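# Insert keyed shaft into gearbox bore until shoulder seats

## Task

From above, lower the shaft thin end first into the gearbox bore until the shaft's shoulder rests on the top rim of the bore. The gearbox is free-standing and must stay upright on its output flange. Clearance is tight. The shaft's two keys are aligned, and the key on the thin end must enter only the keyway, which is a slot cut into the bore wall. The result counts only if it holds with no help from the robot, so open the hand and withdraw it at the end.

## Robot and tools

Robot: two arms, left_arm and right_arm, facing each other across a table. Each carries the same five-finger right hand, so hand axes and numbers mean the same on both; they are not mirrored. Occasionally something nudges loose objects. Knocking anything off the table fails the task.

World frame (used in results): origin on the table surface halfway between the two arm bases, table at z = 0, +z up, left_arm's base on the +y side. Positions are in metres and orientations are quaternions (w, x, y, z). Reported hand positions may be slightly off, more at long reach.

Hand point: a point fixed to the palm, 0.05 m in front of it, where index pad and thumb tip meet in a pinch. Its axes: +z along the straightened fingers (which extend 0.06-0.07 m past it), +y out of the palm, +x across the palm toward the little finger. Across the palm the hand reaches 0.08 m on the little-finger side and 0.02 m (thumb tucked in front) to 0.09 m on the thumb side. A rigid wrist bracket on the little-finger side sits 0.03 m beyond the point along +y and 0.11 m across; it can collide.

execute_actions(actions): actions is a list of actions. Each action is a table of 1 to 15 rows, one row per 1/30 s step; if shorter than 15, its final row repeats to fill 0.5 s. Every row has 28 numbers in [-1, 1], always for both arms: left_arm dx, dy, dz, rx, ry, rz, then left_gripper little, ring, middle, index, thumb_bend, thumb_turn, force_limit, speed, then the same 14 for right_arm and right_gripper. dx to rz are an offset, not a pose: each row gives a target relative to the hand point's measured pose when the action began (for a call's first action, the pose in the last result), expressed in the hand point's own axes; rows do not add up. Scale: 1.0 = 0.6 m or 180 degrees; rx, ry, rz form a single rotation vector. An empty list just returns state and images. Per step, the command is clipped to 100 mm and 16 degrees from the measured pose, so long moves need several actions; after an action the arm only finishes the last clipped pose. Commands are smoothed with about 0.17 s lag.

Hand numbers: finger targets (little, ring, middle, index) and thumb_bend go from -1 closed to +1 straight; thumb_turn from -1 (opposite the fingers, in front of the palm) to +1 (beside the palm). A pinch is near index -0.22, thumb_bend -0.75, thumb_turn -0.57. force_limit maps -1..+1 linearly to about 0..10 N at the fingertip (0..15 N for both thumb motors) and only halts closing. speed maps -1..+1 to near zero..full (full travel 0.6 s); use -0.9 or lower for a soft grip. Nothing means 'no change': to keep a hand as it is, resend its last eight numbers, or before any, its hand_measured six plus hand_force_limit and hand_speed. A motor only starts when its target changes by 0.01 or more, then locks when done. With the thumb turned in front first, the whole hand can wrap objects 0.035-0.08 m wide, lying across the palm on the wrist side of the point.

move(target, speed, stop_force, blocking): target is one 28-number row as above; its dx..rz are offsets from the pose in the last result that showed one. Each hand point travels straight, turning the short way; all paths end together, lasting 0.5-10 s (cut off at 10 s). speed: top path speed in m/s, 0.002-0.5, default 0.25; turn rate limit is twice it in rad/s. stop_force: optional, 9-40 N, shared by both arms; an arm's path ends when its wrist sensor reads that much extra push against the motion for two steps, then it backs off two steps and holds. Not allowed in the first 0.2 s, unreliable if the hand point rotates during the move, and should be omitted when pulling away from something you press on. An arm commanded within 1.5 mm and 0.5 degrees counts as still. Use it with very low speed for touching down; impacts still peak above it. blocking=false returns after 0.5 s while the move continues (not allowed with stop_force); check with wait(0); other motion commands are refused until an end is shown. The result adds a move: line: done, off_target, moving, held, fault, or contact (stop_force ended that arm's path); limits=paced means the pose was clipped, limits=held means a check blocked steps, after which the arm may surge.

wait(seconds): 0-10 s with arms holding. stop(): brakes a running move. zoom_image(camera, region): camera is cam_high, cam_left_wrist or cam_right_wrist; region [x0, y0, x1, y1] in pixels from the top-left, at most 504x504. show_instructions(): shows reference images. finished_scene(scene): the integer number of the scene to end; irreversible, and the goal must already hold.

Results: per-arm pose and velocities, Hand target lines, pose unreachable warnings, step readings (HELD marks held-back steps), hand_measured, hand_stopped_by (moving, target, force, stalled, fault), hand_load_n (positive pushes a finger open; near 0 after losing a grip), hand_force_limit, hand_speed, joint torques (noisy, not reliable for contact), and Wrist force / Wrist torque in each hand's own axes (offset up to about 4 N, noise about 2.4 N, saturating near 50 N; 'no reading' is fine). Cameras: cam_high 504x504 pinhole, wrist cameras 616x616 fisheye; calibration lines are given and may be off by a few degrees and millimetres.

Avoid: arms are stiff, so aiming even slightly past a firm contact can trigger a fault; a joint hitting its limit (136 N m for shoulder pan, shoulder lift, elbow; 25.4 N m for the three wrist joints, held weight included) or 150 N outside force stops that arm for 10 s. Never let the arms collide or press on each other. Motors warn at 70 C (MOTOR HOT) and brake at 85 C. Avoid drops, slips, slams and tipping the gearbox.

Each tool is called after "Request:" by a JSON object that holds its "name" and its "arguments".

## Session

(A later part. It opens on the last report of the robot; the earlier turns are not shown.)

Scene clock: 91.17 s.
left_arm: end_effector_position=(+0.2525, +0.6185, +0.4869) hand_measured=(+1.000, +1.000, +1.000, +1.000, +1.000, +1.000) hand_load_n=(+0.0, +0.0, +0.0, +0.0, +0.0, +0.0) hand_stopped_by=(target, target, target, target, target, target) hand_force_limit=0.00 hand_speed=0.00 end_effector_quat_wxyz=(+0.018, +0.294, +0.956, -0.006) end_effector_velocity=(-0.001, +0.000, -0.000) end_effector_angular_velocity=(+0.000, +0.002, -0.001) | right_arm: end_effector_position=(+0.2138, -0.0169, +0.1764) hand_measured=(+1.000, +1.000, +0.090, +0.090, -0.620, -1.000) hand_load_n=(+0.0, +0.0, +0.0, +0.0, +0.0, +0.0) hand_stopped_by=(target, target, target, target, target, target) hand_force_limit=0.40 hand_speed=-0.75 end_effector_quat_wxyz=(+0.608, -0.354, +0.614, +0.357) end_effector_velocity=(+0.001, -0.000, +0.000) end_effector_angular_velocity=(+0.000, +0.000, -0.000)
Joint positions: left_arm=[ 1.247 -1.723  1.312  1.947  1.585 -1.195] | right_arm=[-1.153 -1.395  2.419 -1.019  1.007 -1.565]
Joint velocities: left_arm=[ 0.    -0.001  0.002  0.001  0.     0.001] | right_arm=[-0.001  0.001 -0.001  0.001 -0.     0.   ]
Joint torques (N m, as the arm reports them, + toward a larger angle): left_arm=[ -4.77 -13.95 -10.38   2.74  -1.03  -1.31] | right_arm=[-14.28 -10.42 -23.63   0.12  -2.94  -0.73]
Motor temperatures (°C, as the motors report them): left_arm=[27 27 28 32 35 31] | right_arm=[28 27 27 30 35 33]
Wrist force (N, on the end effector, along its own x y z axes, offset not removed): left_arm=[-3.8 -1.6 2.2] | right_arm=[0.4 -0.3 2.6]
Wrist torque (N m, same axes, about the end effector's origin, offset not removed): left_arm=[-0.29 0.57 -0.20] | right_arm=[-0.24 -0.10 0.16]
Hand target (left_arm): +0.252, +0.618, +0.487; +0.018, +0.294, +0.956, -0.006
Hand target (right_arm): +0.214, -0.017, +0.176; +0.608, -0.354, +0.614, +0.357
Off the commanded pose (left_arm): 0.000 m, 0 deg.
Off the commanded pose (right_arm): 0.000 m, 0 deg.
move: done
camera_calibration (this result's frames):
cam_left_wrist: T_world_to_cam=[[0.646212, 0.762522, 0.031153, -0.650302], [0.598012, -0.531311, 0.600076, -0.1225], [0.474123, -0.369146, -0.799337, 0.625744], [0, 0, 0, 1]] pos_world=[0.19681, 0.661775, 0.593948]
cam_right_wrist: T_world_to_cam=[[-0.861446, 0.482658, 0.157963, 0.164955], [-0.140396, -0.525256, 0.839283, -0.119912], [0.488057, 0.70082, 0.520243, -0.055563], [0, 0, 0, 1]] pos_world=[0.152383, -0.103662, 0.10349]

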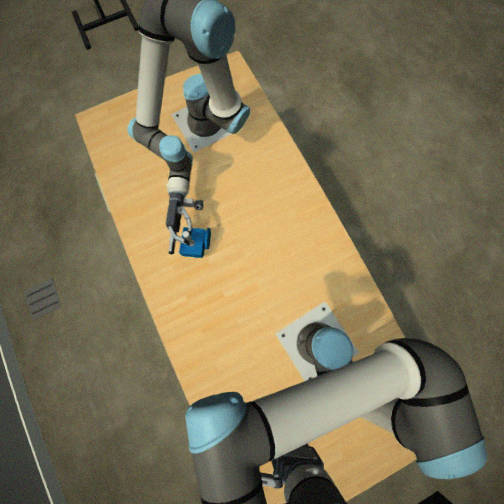

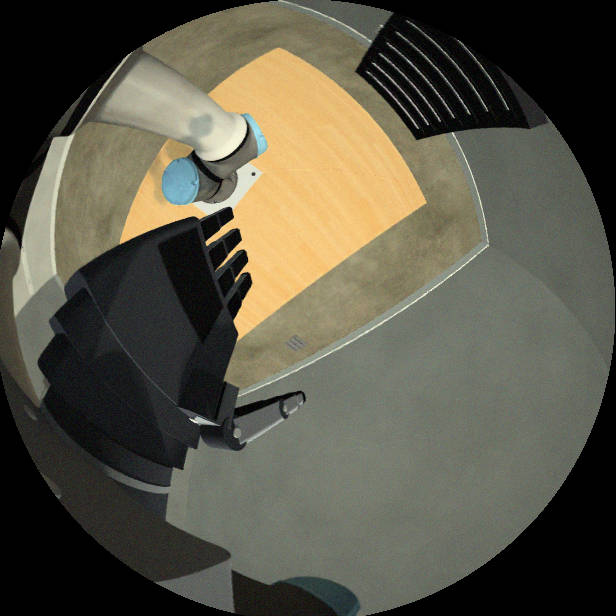

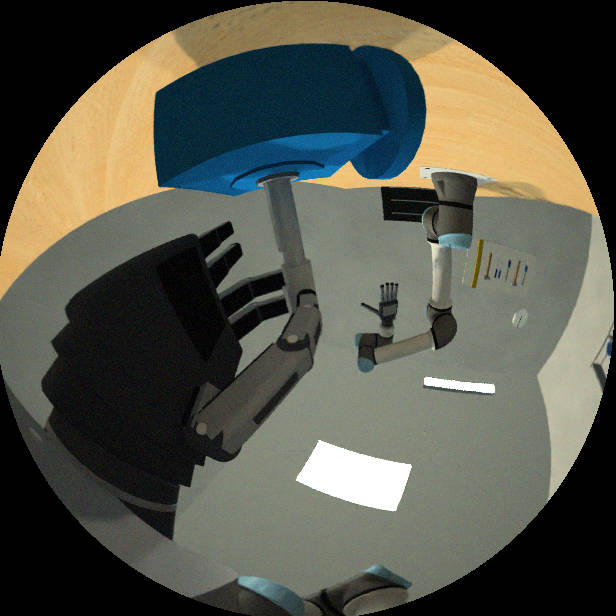

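Request:
{"name": "move", "arguments": {"target": [0,0,0,0,0,0,1,1,1,1,1,1,0,0,0,0,0,0,0,0,1,1,0.16,0.16,-0.55,-1,0.4,-0.5]}}

Request:
{"name": "move", "arguments": {"target": [0,0,0,0,0,0,1,1,1,1,1,1,0,0,0,-0.0045,0.0013,-0.178,0,0,1,1,0.16,0.16,-0.55,-1,0.4,-0.5], "speed": 0.15}}

Request:
{"name": "zoom_image", "arguments": {"camera": "cam_right_wrist", "region": [245,155,305,215]}}

Scene clock: 92.07 s.
left_arm: end_effector_position=(+0.2525, +0.6185, +0.4869) hand_measured=(+1.000, +1.000, +1.000, +1.000, +1.000, +1.000) hand_load_n=(+0.0, +0.0, +0.0, +0.0, +0.0, +0.0) hand_stopped_by=(target, target, target, target, target, target) hand_force_limit=0.00 hand_speed=0.00 end_effector_quat_wxyz=(+0.018, +0.294, +0.956, -0.006) end_effector_velocity=(+0.000, -0.000, -0.000) end_effector_angular_velocity=(+0.000, +0.004, +0.002) | right_arm: end_effector_position=(+0.2139, -0.0169, +0.1764) hand_measured=(+1.000, +1.000, +0.160, +0.160, -0.550, -1.000) hand_load_n=(+0.0, +0.0, +0.0, +0.0, +0.0, +0.0) hand_stopped_by=(target, target, target, target, target, target) hand_force_limit=0.40 hand_speed=-0.50 end_effector_quat_wxyz=(+0.608, -0.354, +0.614, +0.357) end_effector_velocity=(-0.000, -0.000, -0.000) end_effector_angular_velocity=(-0.000, +0.000, +0.000)
Joint positions: left_arm=[ 1.247 -1.723  1.312  1.947  1.585 -1.195] | right_arm=[-1.153 -1.395  2.419 -1.019  1.007 -1.565]
Joint velocities: left_arm=[ 0.     0.002 -0.001  0.002  0.001 -0.002] | right_arm=[ 0.    -0.     0.001 -0.     0.     0.   ]
Joint torques (N m, as the arm reports them, + toward a larger angle): left_arm=[ -4.92 -13.66 -10.06   2.72  -1.04  -1.35] | right_arm=[ -6.91 -14.68 -18.03  -0.37  -2.    -0.74]
Motor temperatures (°C, as the motors report them): left_arm=[27 27 28 32 35 31] | right_arm=[28 27 27 30 35 33]
Wrist force (N, on the end effector, along its own x y z axes, offset not removed): left_arm=[-3.4 -0.1 -1.7] | right_arm=[-0.7 -3.1 1.1]
Wrist torque (N m, same axes, about the end effector's origin, offset not removed): left_arm=[0.20 0.42 -0.10] | right_arm=[-0.72 0.19 -0.02]
Hand target (left_arm): +0.252, +0.618, +0.487; +0.018, +0.294, +0.956, -0.006
Hand target (right_arm): +0.214, -0.017, +0.176; +0.608, -0.354, +0.614, +0.357
Off the commanded pose (left_arm): 0.000 m, 0 deg.
Off the commanded pose (right_arm): 0.000 m, 0 deg.
move: done
camera_calibration (this result's frames):
cam_left_wrist: T_world_to_cam=[[0.646212, 0.762522, 0.031153, -0.650302], [0.598011, -0.531311, 0.600075, -0.1225], [0.474122, -0.369146, -0.799337, 0.625744], [0, 0, 0, 1]] pos_world=[0.19681, 0.661775, 0.593948]
cam_right_wrist: T_world_to_cam=[[-0.861427, 0.482692, 0.157959, 0.164992], [-0.140423, -0.525253, 0.83928, -0.119906], [0.488082, 0.700798, 0.520248, -0.0555869], [0, 0, 0, 1]] pos_world=[0.152422, -0.103667, 0.103492]

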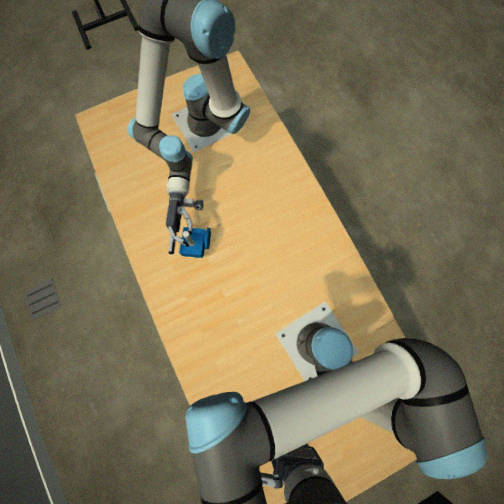

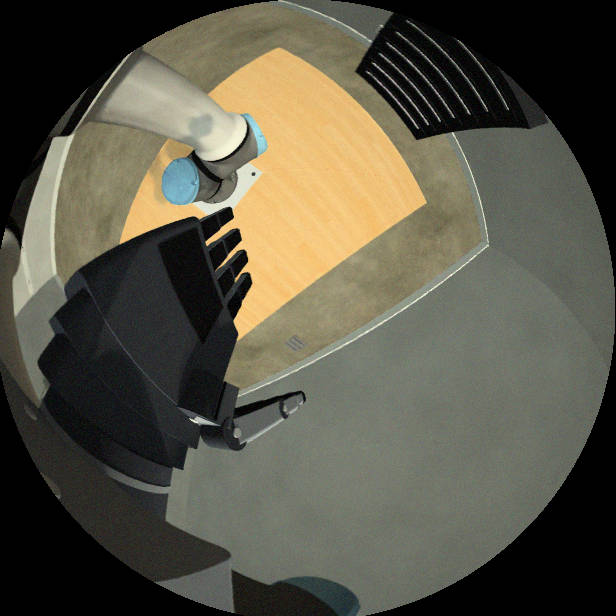

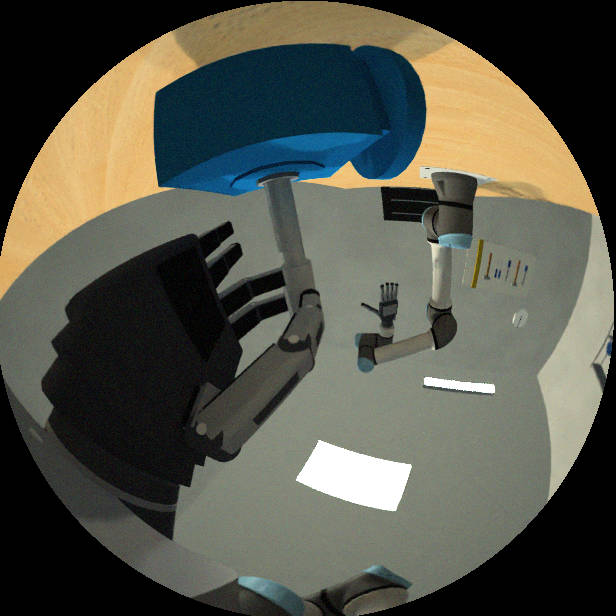

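Scene clock: 94.30 s.
left_arm: end_effector_position=(+0.2525, +0.6185, +0.4869) hand_measured=(+1.000, +1.000, +1.000, +1.000, +1.000, +1.000) hand_load_n=(+0.0, +0.0, +0.0, +0.0, +0.0, +0.0) hand_stopped_by=(target, target, target, target, target, target) hand_force_limit=0.00 hand_speed=0.00 end_effector_quat_wxyz=(+0.018, +0.294, +0.956, -0.006) end_effector_velocity=(-0.000, -0.000, -0.001) end_effector_angular_velocity=(-0.001, +0.002, +0.000) | right_arm: end_effector_position=(+0.2166, -0.0177, +0.1766) hand_measured=(+1.000, +1.000, +0.160, +0.160, -0.550, -1.000) hand_load_n=(+0.0, +0.0, +0.0, +0.0, +0.0, +0.0) hand_stopped_by=(target, target, target, target, target, target) hand_force_limit=0.40 hand_speed=-0.50 end_effector_quat_wxyz=(+0.487, -0.508, +0.492, +0.513) end_effector_velocity=(+0.001, +0.000, +0.000) end_effector_angular_velocity=(-0.001, -0.003, +0.008)
Joint positions: left_arm=[ 1.247 -1.723  1.312  1.947  1.585 -1.195] | right_arm=[-1.327 -1.203  2.133 -0.931  0.275 -1.559]
Joint velocities: left_arm=[-0.    -0.     0.002  0.     0.001 -0.001] | right_arm=[-0.001  0.004 -0.009  0.009 -0.008 -0.007]
Joint torques (N m, as the arm reports them, + toward a larger angle): left_arm=[ -5.01 -14.    -9.89   2.77  -1.01  -1.35] | right_arm=[-12.26 -18.59 -23.47   1.13  -2.95  -1.6 ]
Motor temperatures (°C, as the motors report them): left_arm=[27 27 28 32 35 31] | right_arm=[28 27 27 30 35 33]
Wrist force (N, on the end effector, along its own x y z axes, offset not removed): left_arm=[-1.7 -0.2 -1.6] | right_arm=[-0.8 -0.8 4.5]
Wrist torque (N m, same axes, about the end effector's origin, offset not removed): left_arm=[0.08 0.30 -0.11] | right_arm=[-0.50 0.12 0.03]
Hand target (left_arm): +0.252, +0.618, +0.487; +0.018, +0.294, +0.956, -0.006
Hand target (right_arm): +0.217, -0.018, +0.177; +0.487, -0.508, +0.492, +0.513
Off the commanded pose (left_arm): 0.000 m, 0 deg.
Off the commanded pose (right_arm): 0.000 m, 0 deg.
move: done
camera_calibration (this result's frames):
cam_left_wrist: T_world_to_cam=[[0.646212, 0.762521, 0.031153, -0.650302], [0.598011, -0.531312, 0.600075, -0.1225], [0.474122, -0.369146, -0.799337, 0.625744], [0, 0, 0, 1]] pos_world=[0.19681, 0.661775, 0.593948]
cam_right_wrist: T_world_to_cam=[[-0.986062, -0.047927, 0.159325, 0.185093], [0.160614, -0.524056, 0.836402, -0.184733], [0.0434088, 0.850334, 0.52445, 0.0417852], [0, 0, 0, 1]] pos_world=[0.21037, -0.123471, 0.103107]

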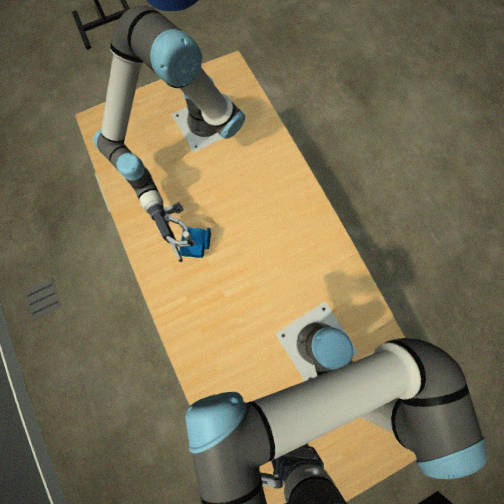

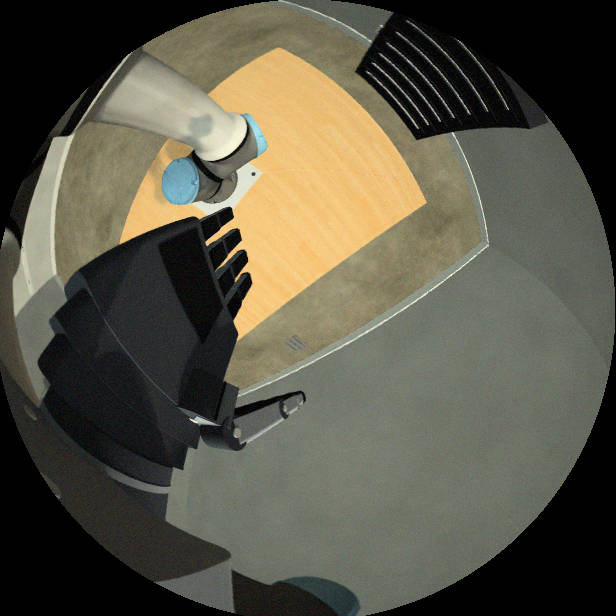

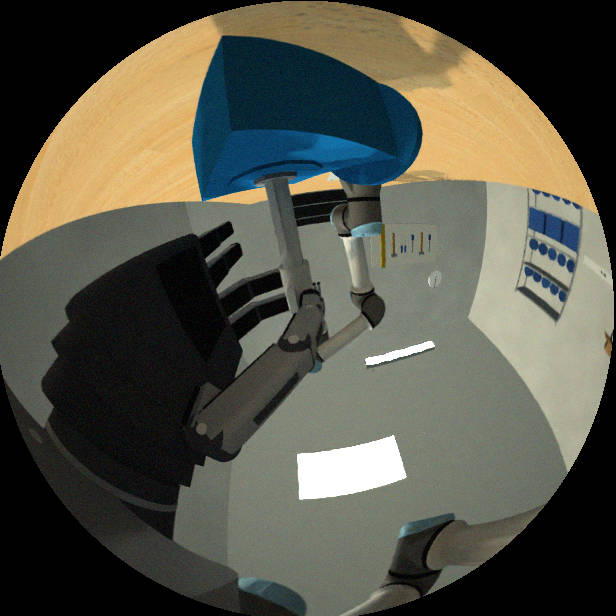

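Region (245, 155, 305, 215) of cam_right_wrist's 616x616 image, scaled by 8.400, with more detail than that image has.

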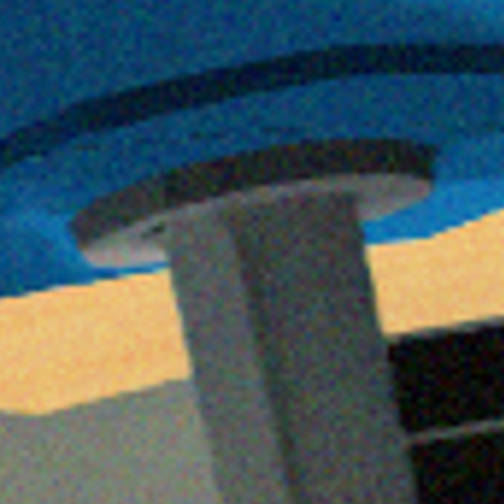

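Request:
{"name": "move", "arguments": {"target": [0,0,0,0,0,0,1,1,1,1,1,1,0,0,0,0,0,0.05,0,0,1,1,0.16,0.16,-0.62,-1,0.4,-0.6], "speed": 0.1}}

Request:
{"name": "move", "arguments": {"target": [0,0,0,0,0,0,1,1,1,1,1,1,0,0,0,0,0,0,0,0,1,1,-0.4,-0.4,-0.62,-1,0,-0.75]}}

Request:
{"name": "move", "arguments": {"target": [0,0,0,0,0,0,1,1,1,1,1,1,0,0,0,-0.0012,0,-0.045,0,0,1,1,-0.4,-0.4,-0.62,-1,0,-0.75], "speed": 0.05}}

Request:
{"name": "move", "arguments": {"target": [0,0,0,0,0,0,1,1,1,1,1,1,0,0,0,0,0,0,0,0,1,1,0.16,0.16,-0.55,-1,0,-0.6]}}

Request:
{"name": "zoom_image", "arguments": {"camera": "cam_right_wrist", "region": [245,155,305,215]}}

Scene clock: 95.70 s.
left_arm: end_effector_position=(+0.2525, +0.6185, +0.4869) hand_measured=(+1.000, +1.000, +1.000, +1.000, +1.000, +1.000) hand_load_n=(+0.0, +0.0, +0.0, +0.0, +0.0, +0.0) hand_stopped_by=(target, target, target, target, target, target) hand_force_limit=0.00 hand_speed=0.00 end_effector_quat_wxyz=(+0.018, +0.294, +0.956, -0.006) end_effector_velocity=(+0.000, +0.000, -0.000) end_effector_angular_velocity=(+0.000, +0.000, +0.001) | right_arm: end_effector_position=(+0.2166, -0.0177, +0.1765) hand_measured=(+1.000, +1.000, +0.160, +0.160, -0.620, -1.000) hand_load_n=(+0.0, +0.0, +0.0, +0.0, +0.5, +0.0) hand_stopped_by=(target, target, target, target, target, target) hand_force_limit=0.40 hand_speed=-0.60 end_effector_quat_wxyz=(+0.525, -0.468, +0.531, +0.473) end_effector_velocity=(-0.000, +0.000, -0.000) end_effector_angular_velocity=(+0.000, +0.001, -0.007)
Joint positions: left_arm=[ 1.247 -1.723  1.312  1.947  1.585 -1.195] | right_arm=[-1.313 -1.267  2.235 -0.965  0.445 -1.563]
Joint velocities: left_arm=[-0.     0.     0.    -0.    -0.    -0.001] | right_arm=[ 0.001 -0.002  0.005 -0.003  0.008  0.002]
Joint torques (N m, as the arm reports them, + toward a larger angle): left_arm=[ -5.25 -13.81  -9.99   2.79  -0.95  -1.23] | right_arm=[ 13.03 -29.86  -3.53  -2.02   2.97   2.15]
Motor temperatures (°C, as the motors report them): left_arm=[27 27 28 32 35 31] | right_arm=[28 27 27 30 35 33]
Wrist force (N, on the end effector, along its own x y z axes, offset not removed): left_arm=[-2.0 -0.9 -0.6] | right_arm=[-1.2 -1.2 -2.1]
Wrist torque (N m, same axes, about the end effector's origin, offset not removed): left_arm=[-0.13 0.17 0.00] | right_arm=[-0.32 0.31 0.11]
Hand target (left_arm): +0.252, +0.618, +0.487; +0.018, +0.294, +0.956, -0.006
Hand target (right_arm): +0.217, -0.018, +0.177; +0.525, -0.468, +0.531, +0.473
Off the commanded pose (left_arm): 0.000 m, 0 deg.
Off the commanded pose (right_arm): 0.000 m, 0 deg.
move: done
camera_calibration (this result's frames):
cam_left_wrist: T_world_to_cam=[[0.646212, 0.762522, 0.031153, -0.650302], [0.598011, -0.531311, 0.600076, -0.1225], [0.474122, -0.369146, -0.799337, 0.625744], [0, 0, 0, 1]] pos_world=[0.19681, 0.661775, 0.593948]
cam_right_wrist: T_world_to_cam=[[-0.981454, 0.106689, 0.159263, 0.186852], [0.0769936, -0.541461, 0.837193, -0.167027], [0.175554, 0.833929, 0.523205, 0.0130983], [0, 0, 0, 1]] pos_world=[0.193947, -0.121297, 0.103223]

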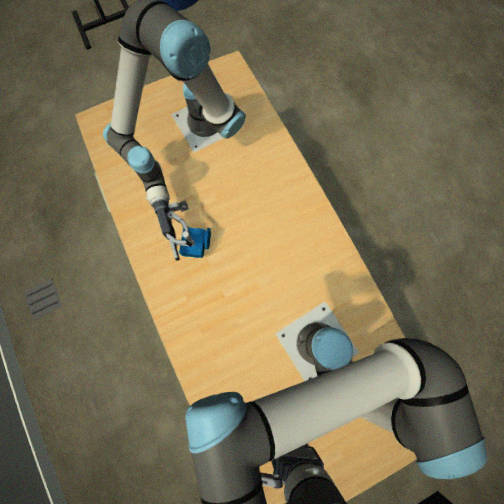

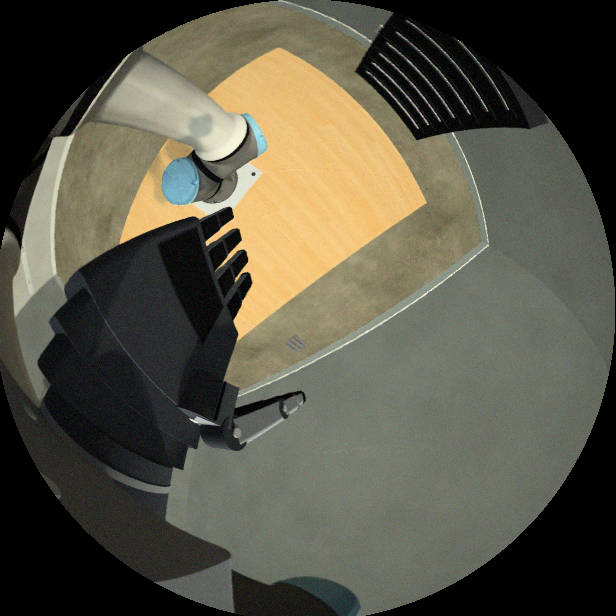

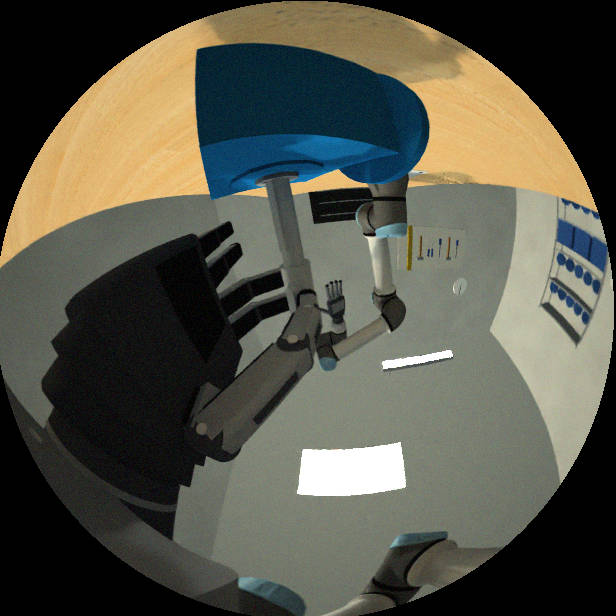

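Scene clock: 96.27 s.
left_arm: end_effector_position=(+0.2525, +0.6185, +0.4869) hand_measured=(+1.000, +1.000, +1.000, +1.000, +1.000, +1.000) hand_load_n=(+0.0, +0.0, +0.0, +0.0, +0.0, +0.0) hand_stopped_by=(target, target, target, target, target, target) hand_force_limit=0.00 hand_speed=0.00 end_effector_quat_wxyz=(+0.018, +0.294, +0.956, -0.006) end_effector_velocity=(+0.000, +0.000, +0.001) end_effector_angular_velocity=(-0.000, -0.000, +0.002) | right_arm: end_effector_position=(+0.2166, -0.0177, +0.1765) hand_measured=(+1.000, +1.000, +0.040, +0.052, -0.616, -1.000) hand_load_n=(+0.0, +0.0, +8.0, +3.0, +6.5, -0.5) hand_stopped_by=(target, target, force, force, target, target) hand_force_limit=0.00 hand_speed=-0.75 end_effector_quat_wxyz=(+0.525, -0.468, +0.531, +0.473) end_effector_velocity=(-0.000, +0.000, +0.000) end_effector_angular_velocity=(+0.000, -0.001, +0.001)
Joint positions: left_arm=[ 1.247 -1.723  1.312  1.947  1.585 -1.195] | right_arm=[-1.313 -1.267  2.235 -0.965  0.445 -1.563]
Joint velocities: left_arm=[ 0.     0.001 -0.002  0.001  0.    -0.001] | right_arm=[-0.     0.    -0.001  0.    -0.001 -0.   ]
Joint torques (N m, as the arm reports them, + toward a larger angle): left_arm=[ -5.08 -13.63  -9.79   2.78  -1.02  -1.2 ] | right_arm=[  7.52 -17.12 -22.63   1.03  -3.21  -0.79]
Motor temperatures (°C, as the motors report them): left_arm=[27 27 28 32 35 31] | right_arm=[28 27 27 30 35 33]
Wrist force (N, on the end effector, along its own x y z axes, offset not removed): left_arm=[-2.4 1.2 0.9] | right_arm=[-3.6 -3.7 4.4]
Wrist torque (N m, same axes, about the end effector's origin, offset not removed): left_arm=[0.20 0.40 -0.16] | right_arm=[-0.88 0.14 -0.18]
Hand target (left_arm): +0.252, +0.618, +0.487; +0.018, +0.294, +0.956, -0.006
Hand target (right_arm): +0.217, -0.018, +0.177; +0.525, -0.468, +0.531, +0.473
Off the commanded pose (left_arm): 0.000 m, 0 deg.
Off the commanded pose (right_arm): 0.000 m, 0 deg.
move: done
camera_calibration (this result's frames):
cam_left_wrist: T_world_to_cam=[[0.646212, 0.762522, 0.0311529, -0.650302], [0.598011, -0.531312, 0.600075, -0.1225], [0.474122, -0.369146, -0.799337, 0.625744], [0, 0, 0, 1]] pos_world=[0.19681, 0.661775, 0.593948]
cam_right_wrist: T_world_to_cam=[[-0.981442, 0.106657, 0.15936, 0.186766], [0.077096, -0.54145, 0.83719, -0.167043], [0.175578, 0.83394, 0.523179, 0.0131161], [0, 0, 0, 1]] pos_world=[0.193876, -0.121304, 0.103222]

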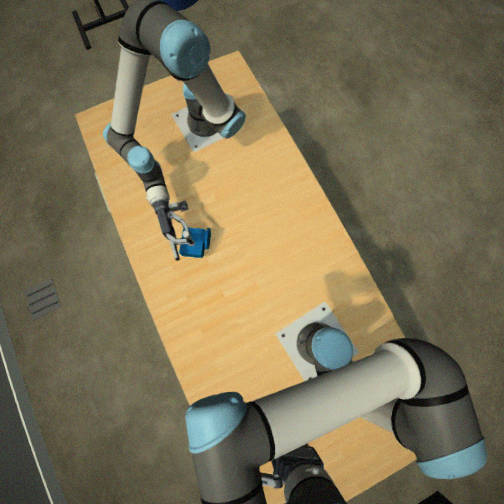

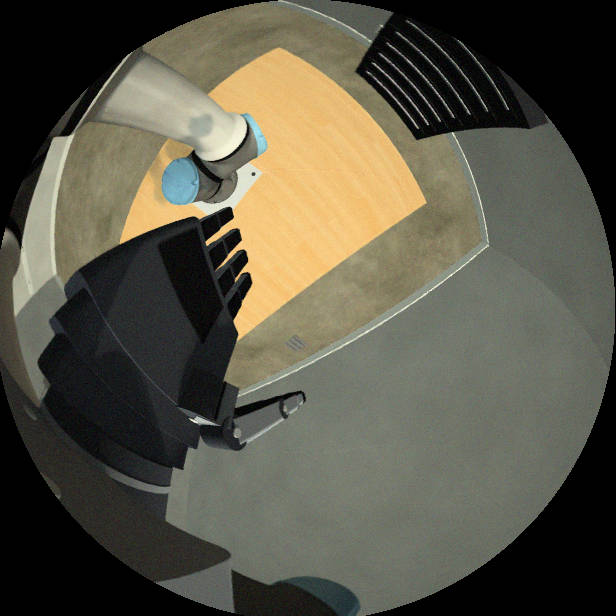

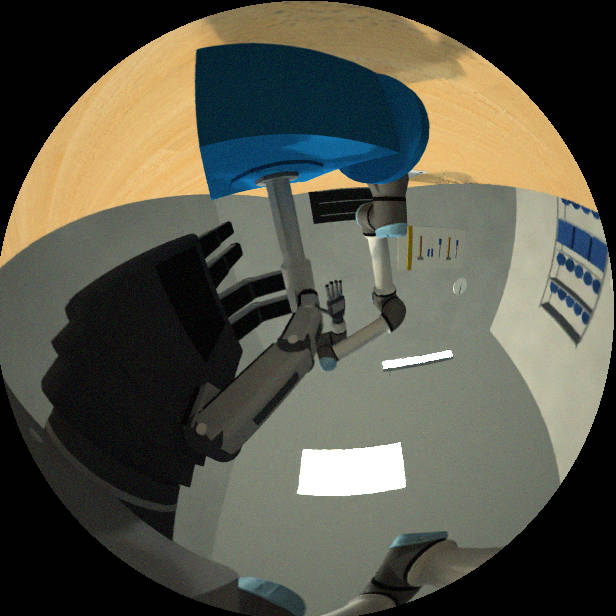

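Scene clock: 97.97 s.
left_arm: end_effector_position=(+0.2525, +0.6185, +0.4869) hand_measured=(+1.000, +1.000, +1.000, +1.000, +1.000, +1.000) hand_load_n=(+0.0, +0.0, +0.0, +0.0, +0.0, +0.0) hand_stopped_by=(target, target, target, target, target, target) hand_force_limit=0.00 hand_speed=0.00 end_effector_quat_wxyz=(+0.018, +0.294, +0.956, -0.006) end_effector_velocity=(+0.000, +0.000, +0.000) end_effector_angular_velocity=(-0.000, -0.001, +0.002) | right_arm: end_effector_position=(+0.2173, -0.0178, +0.1766) hand_measured=(+1.000, +1.000, +0.040, +0.052, -0.614, -1.000) hand_load_n=(+0.0, +0.0, +7.5, +3.0, +7.0, -1.0) hand_stopped_by=(target, target, force, force, target, target) hand_force_limit=0.00 hand_speed=-0.75 end_effector_quat_wxyz=(+0.491, -0.504, +0.496, +0.509) end_effector_velocity=(+0.001, -0.000, -0.000) end_effector_angular_velocity=(-0.001, +0.001, +0.006)
Joint positions: left_arm=[ 1.247 -1.723  1.312  1.947  1.585 -1.195] | right_arm=[-1.327 -1.209  2.142 -0.934  0.29  -1.559]
Joint velocities: left_arm=[ 0.     0.    -0.001 -0.001 -0.    -0.001] | right_arm=[-0.001  0.003 -0.006  0.004 -0.007 -0.001]
Joint torques (N m, as the arm reports them, + toward a larger angle): left_arm=[ -5.59 -13.15 -10.45   2.74  -1.01  -1.23] | right_arm=[-13.4  -19.11 -23.81   1.04  -3.27  -1.43]
Motor temperatures (°C, as the motors report them): left_arm=[27 27 28 32 35 31] | right_arm=[28 27 27 30 35 33]
Wrist force (N, on the end effector, along its own x y z axes, offset not removed): left_arm=[-3.7 -1.4 0.4] | right_arm=[2.5 -1.1 2.2]
Wrist torque (N m, same axes, about the end effector's origin, offset not removed): left_arm=[-0.18 0.68 -0.28] | right_arm=[-0.03 -0.08 0.21]
Hand target (left_arm): +0.252, +0.618, +0.487; +0.018, +0.294, +0.956, -0.006
Hand target (right_arm): +0.217, -0.018, +0.177; +0.491, -0.504, +0.496, +0.509
Off the commanded pose (left_arm): 0.000 m, 0 deg.
Off the commanded pose (right_arm): 0.000 m, 0 deg.
move: done
camera_calibration (this result's frames):
cam_left_wrist: T_world_to_cam=[[0.646212, 0.762522, 0.0311528, -0.650302], [0.598012, -0.531311, 0.600075, -0.1225], [0.474122, -0.369146, -0.799337, 0.625744], [0, 0, 0, 1]] pos_world=[0.19681, 0.661775, 0.593948]
cam_right_wrist: T_world_to_cam=[[-0.986646, -0.0323278, 0.159639, 0.186079], [0.152584, -0.526389, 0.83644, -0.183189], [0.0569922, 0.849629, 0.524292, 0.0389107], [0, 0, 0, 1]] pos_world=[0.209328, -0.123473, 0.103121]

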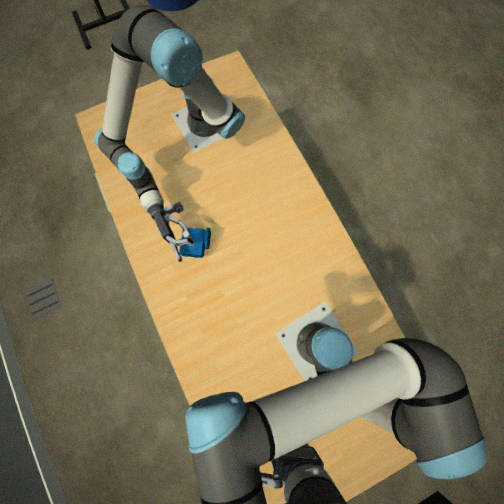

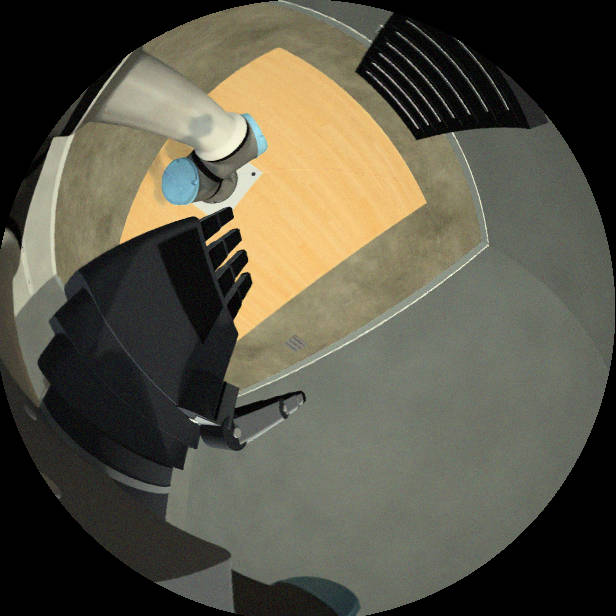

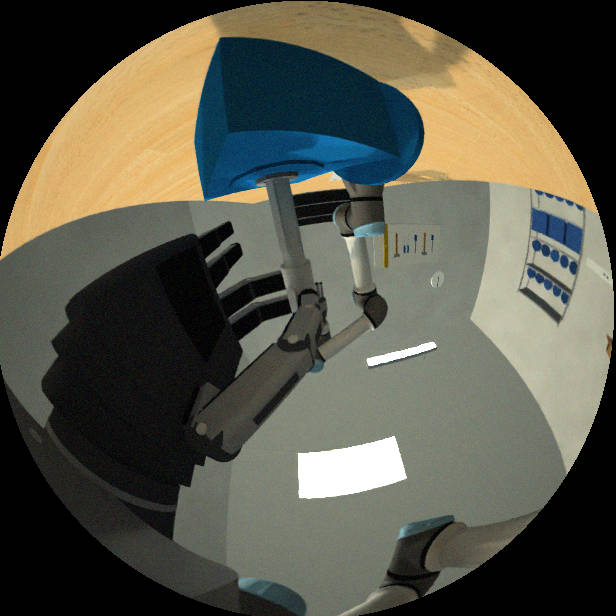

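Scene clock: 98.47 s.
left_arm: end_effector_position=(+0.2525, +0.6185, +0.4869) hand_measured=(+1.000, +1.000, +1.000, +1.000, +1.000, +1.000) hand_load_n=(+0.0, +0.0, +0.0, +0.0, +0.0, +0.0) hand_stopped_by=(target, target, target, target, target, target) hand_force_limit=0.00 hand_speed=0.00 end_effector_quat_wxyz=(+0.018, +0.294, +0.956, -0.006) end_effector_velocity=(-0.001, -0.000, +0.000) end_effector_angular_velocity=(-0.001, -0.000, -0.002) | right_arm: end_effector_position=(+0.2173, -0.0178, +0.1766) hand_measured=(+1.000, +1.000, +0.160, +0.160, -0.550, -1.000) hand_load_n=(+0.0, +0.0, +0.0, +0.0, +0.0, +0.0) hand_stopped_by=(target, target, target, target, target, target) hand_force_limit=0.00 hand_speed=-0.60 end_effector_quat_wxyz=(+0.491, -0.504, +0.496, +0.509) end_effector_velocity=(-0.001, -0.000, -0.000) end_effector_angular_velocity=(-0.001, +0.002, -0.000)
Joint positions: left_arm=[ 1.247 -1.723  1.312  1.947  1.585 -1.195] | right_arm=[-1.327 -1.209  2.142 -0.934  0.29  -1.559]
Joint velocities: left_arm=[-0.002 -0.002  0.     0.001  0.001  0.   ] | right_arm=[ 0.    -0.001  0.001  0.001  0.     0.001]
Joint torques (N m, as the arm reports them, + toward a larger angle): left_arm=[ -5.92 -13.62  -9.96   2.74  -1.06  -1.27] | right_arm=[-12.58 -32.64  -2.74  -1.84   2.73   1.99]
Motor temperatures (°C, as the motors report them): left_arm=[27 27 28 32 35 31] | right_arm=[28 27 27 30 35 33]
Wrist force (N, on the end effector, along its own x y z axes, offset not removed): left_arm=[-5.5 -1.2 2.8] | right_arm=[-2.3 -0.3 2.6]
Wrist torque (N m, same axes, about the end effector's origin, offset not removed): left_arm=[-0.29 0.62 -0.11] | right_arm=[-0.36 0.46 0.00]
Hand target (left_arm): +0.252, +0.618, +0.487; +0.018, +0.294, +0.956, -0.006
Hand target (right_arm): +0.217, -0.018, +0.177; +0.491, -0.504, +0.496, +0.509
Off the commanded pose (left_arm): 0.000 m, 0 deg.
Off the commanded pose (right_arm): 0.000 m, 0 deg.
move: done
camera_calibration (this result's frames):
cam_left_wrist: T_world_to_cam=[[0.646212, 0.762522, 0.0311529, -0.650302], [0.598011, -0.531311, 0.600076, -0.1225], [0.474122, -0.369146, -0.799336, 0.625744], [0, 0, 0, 1]] pos_world=[0.19681, 0.661775, 0.593948]
cam_right_wrist: T_world_to_cam=[[-0.986657, -0.0323479, 0.159564, 0.186136], [0.15253, -0.526398, 0.836445, -0.183181], [0.0569372, 0.849623, 0.524309, 0.0389065], [0, 0, 0, 1]] pos_world=[0.209378, -0.123461, 0.103121]

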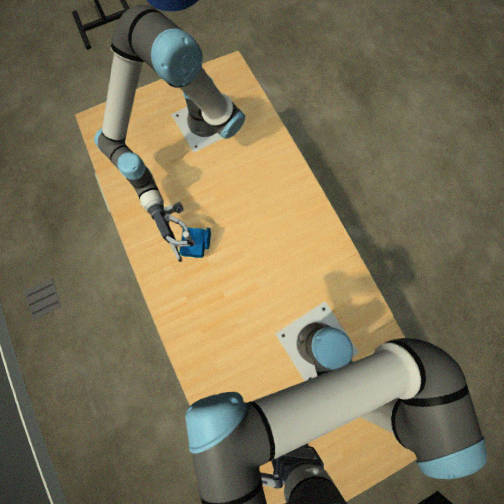

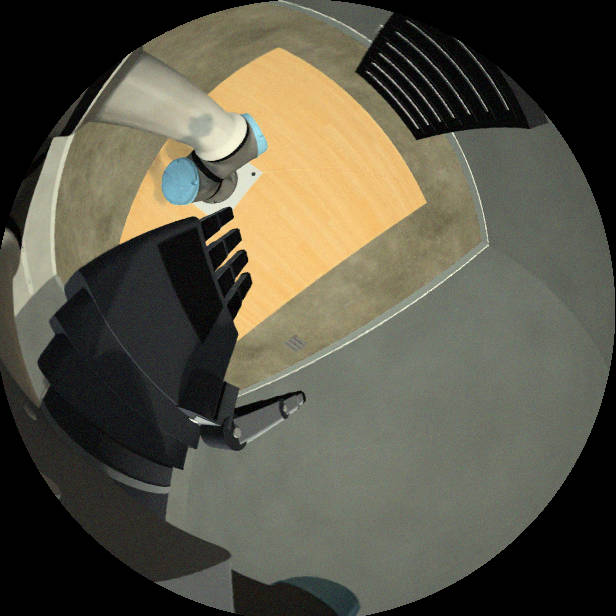

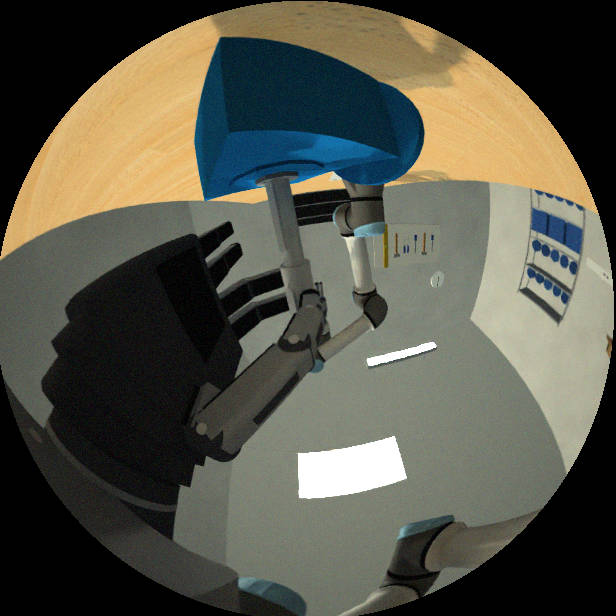

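Region (245, 155, 305, 215) of cam_right_wrist's 616x616 image, scaled by 8.400, with more detail than that image has.

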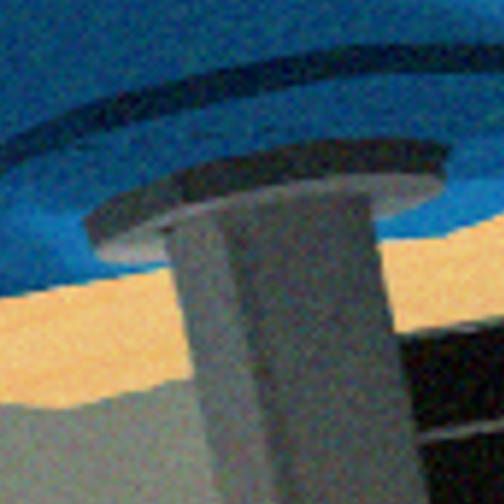

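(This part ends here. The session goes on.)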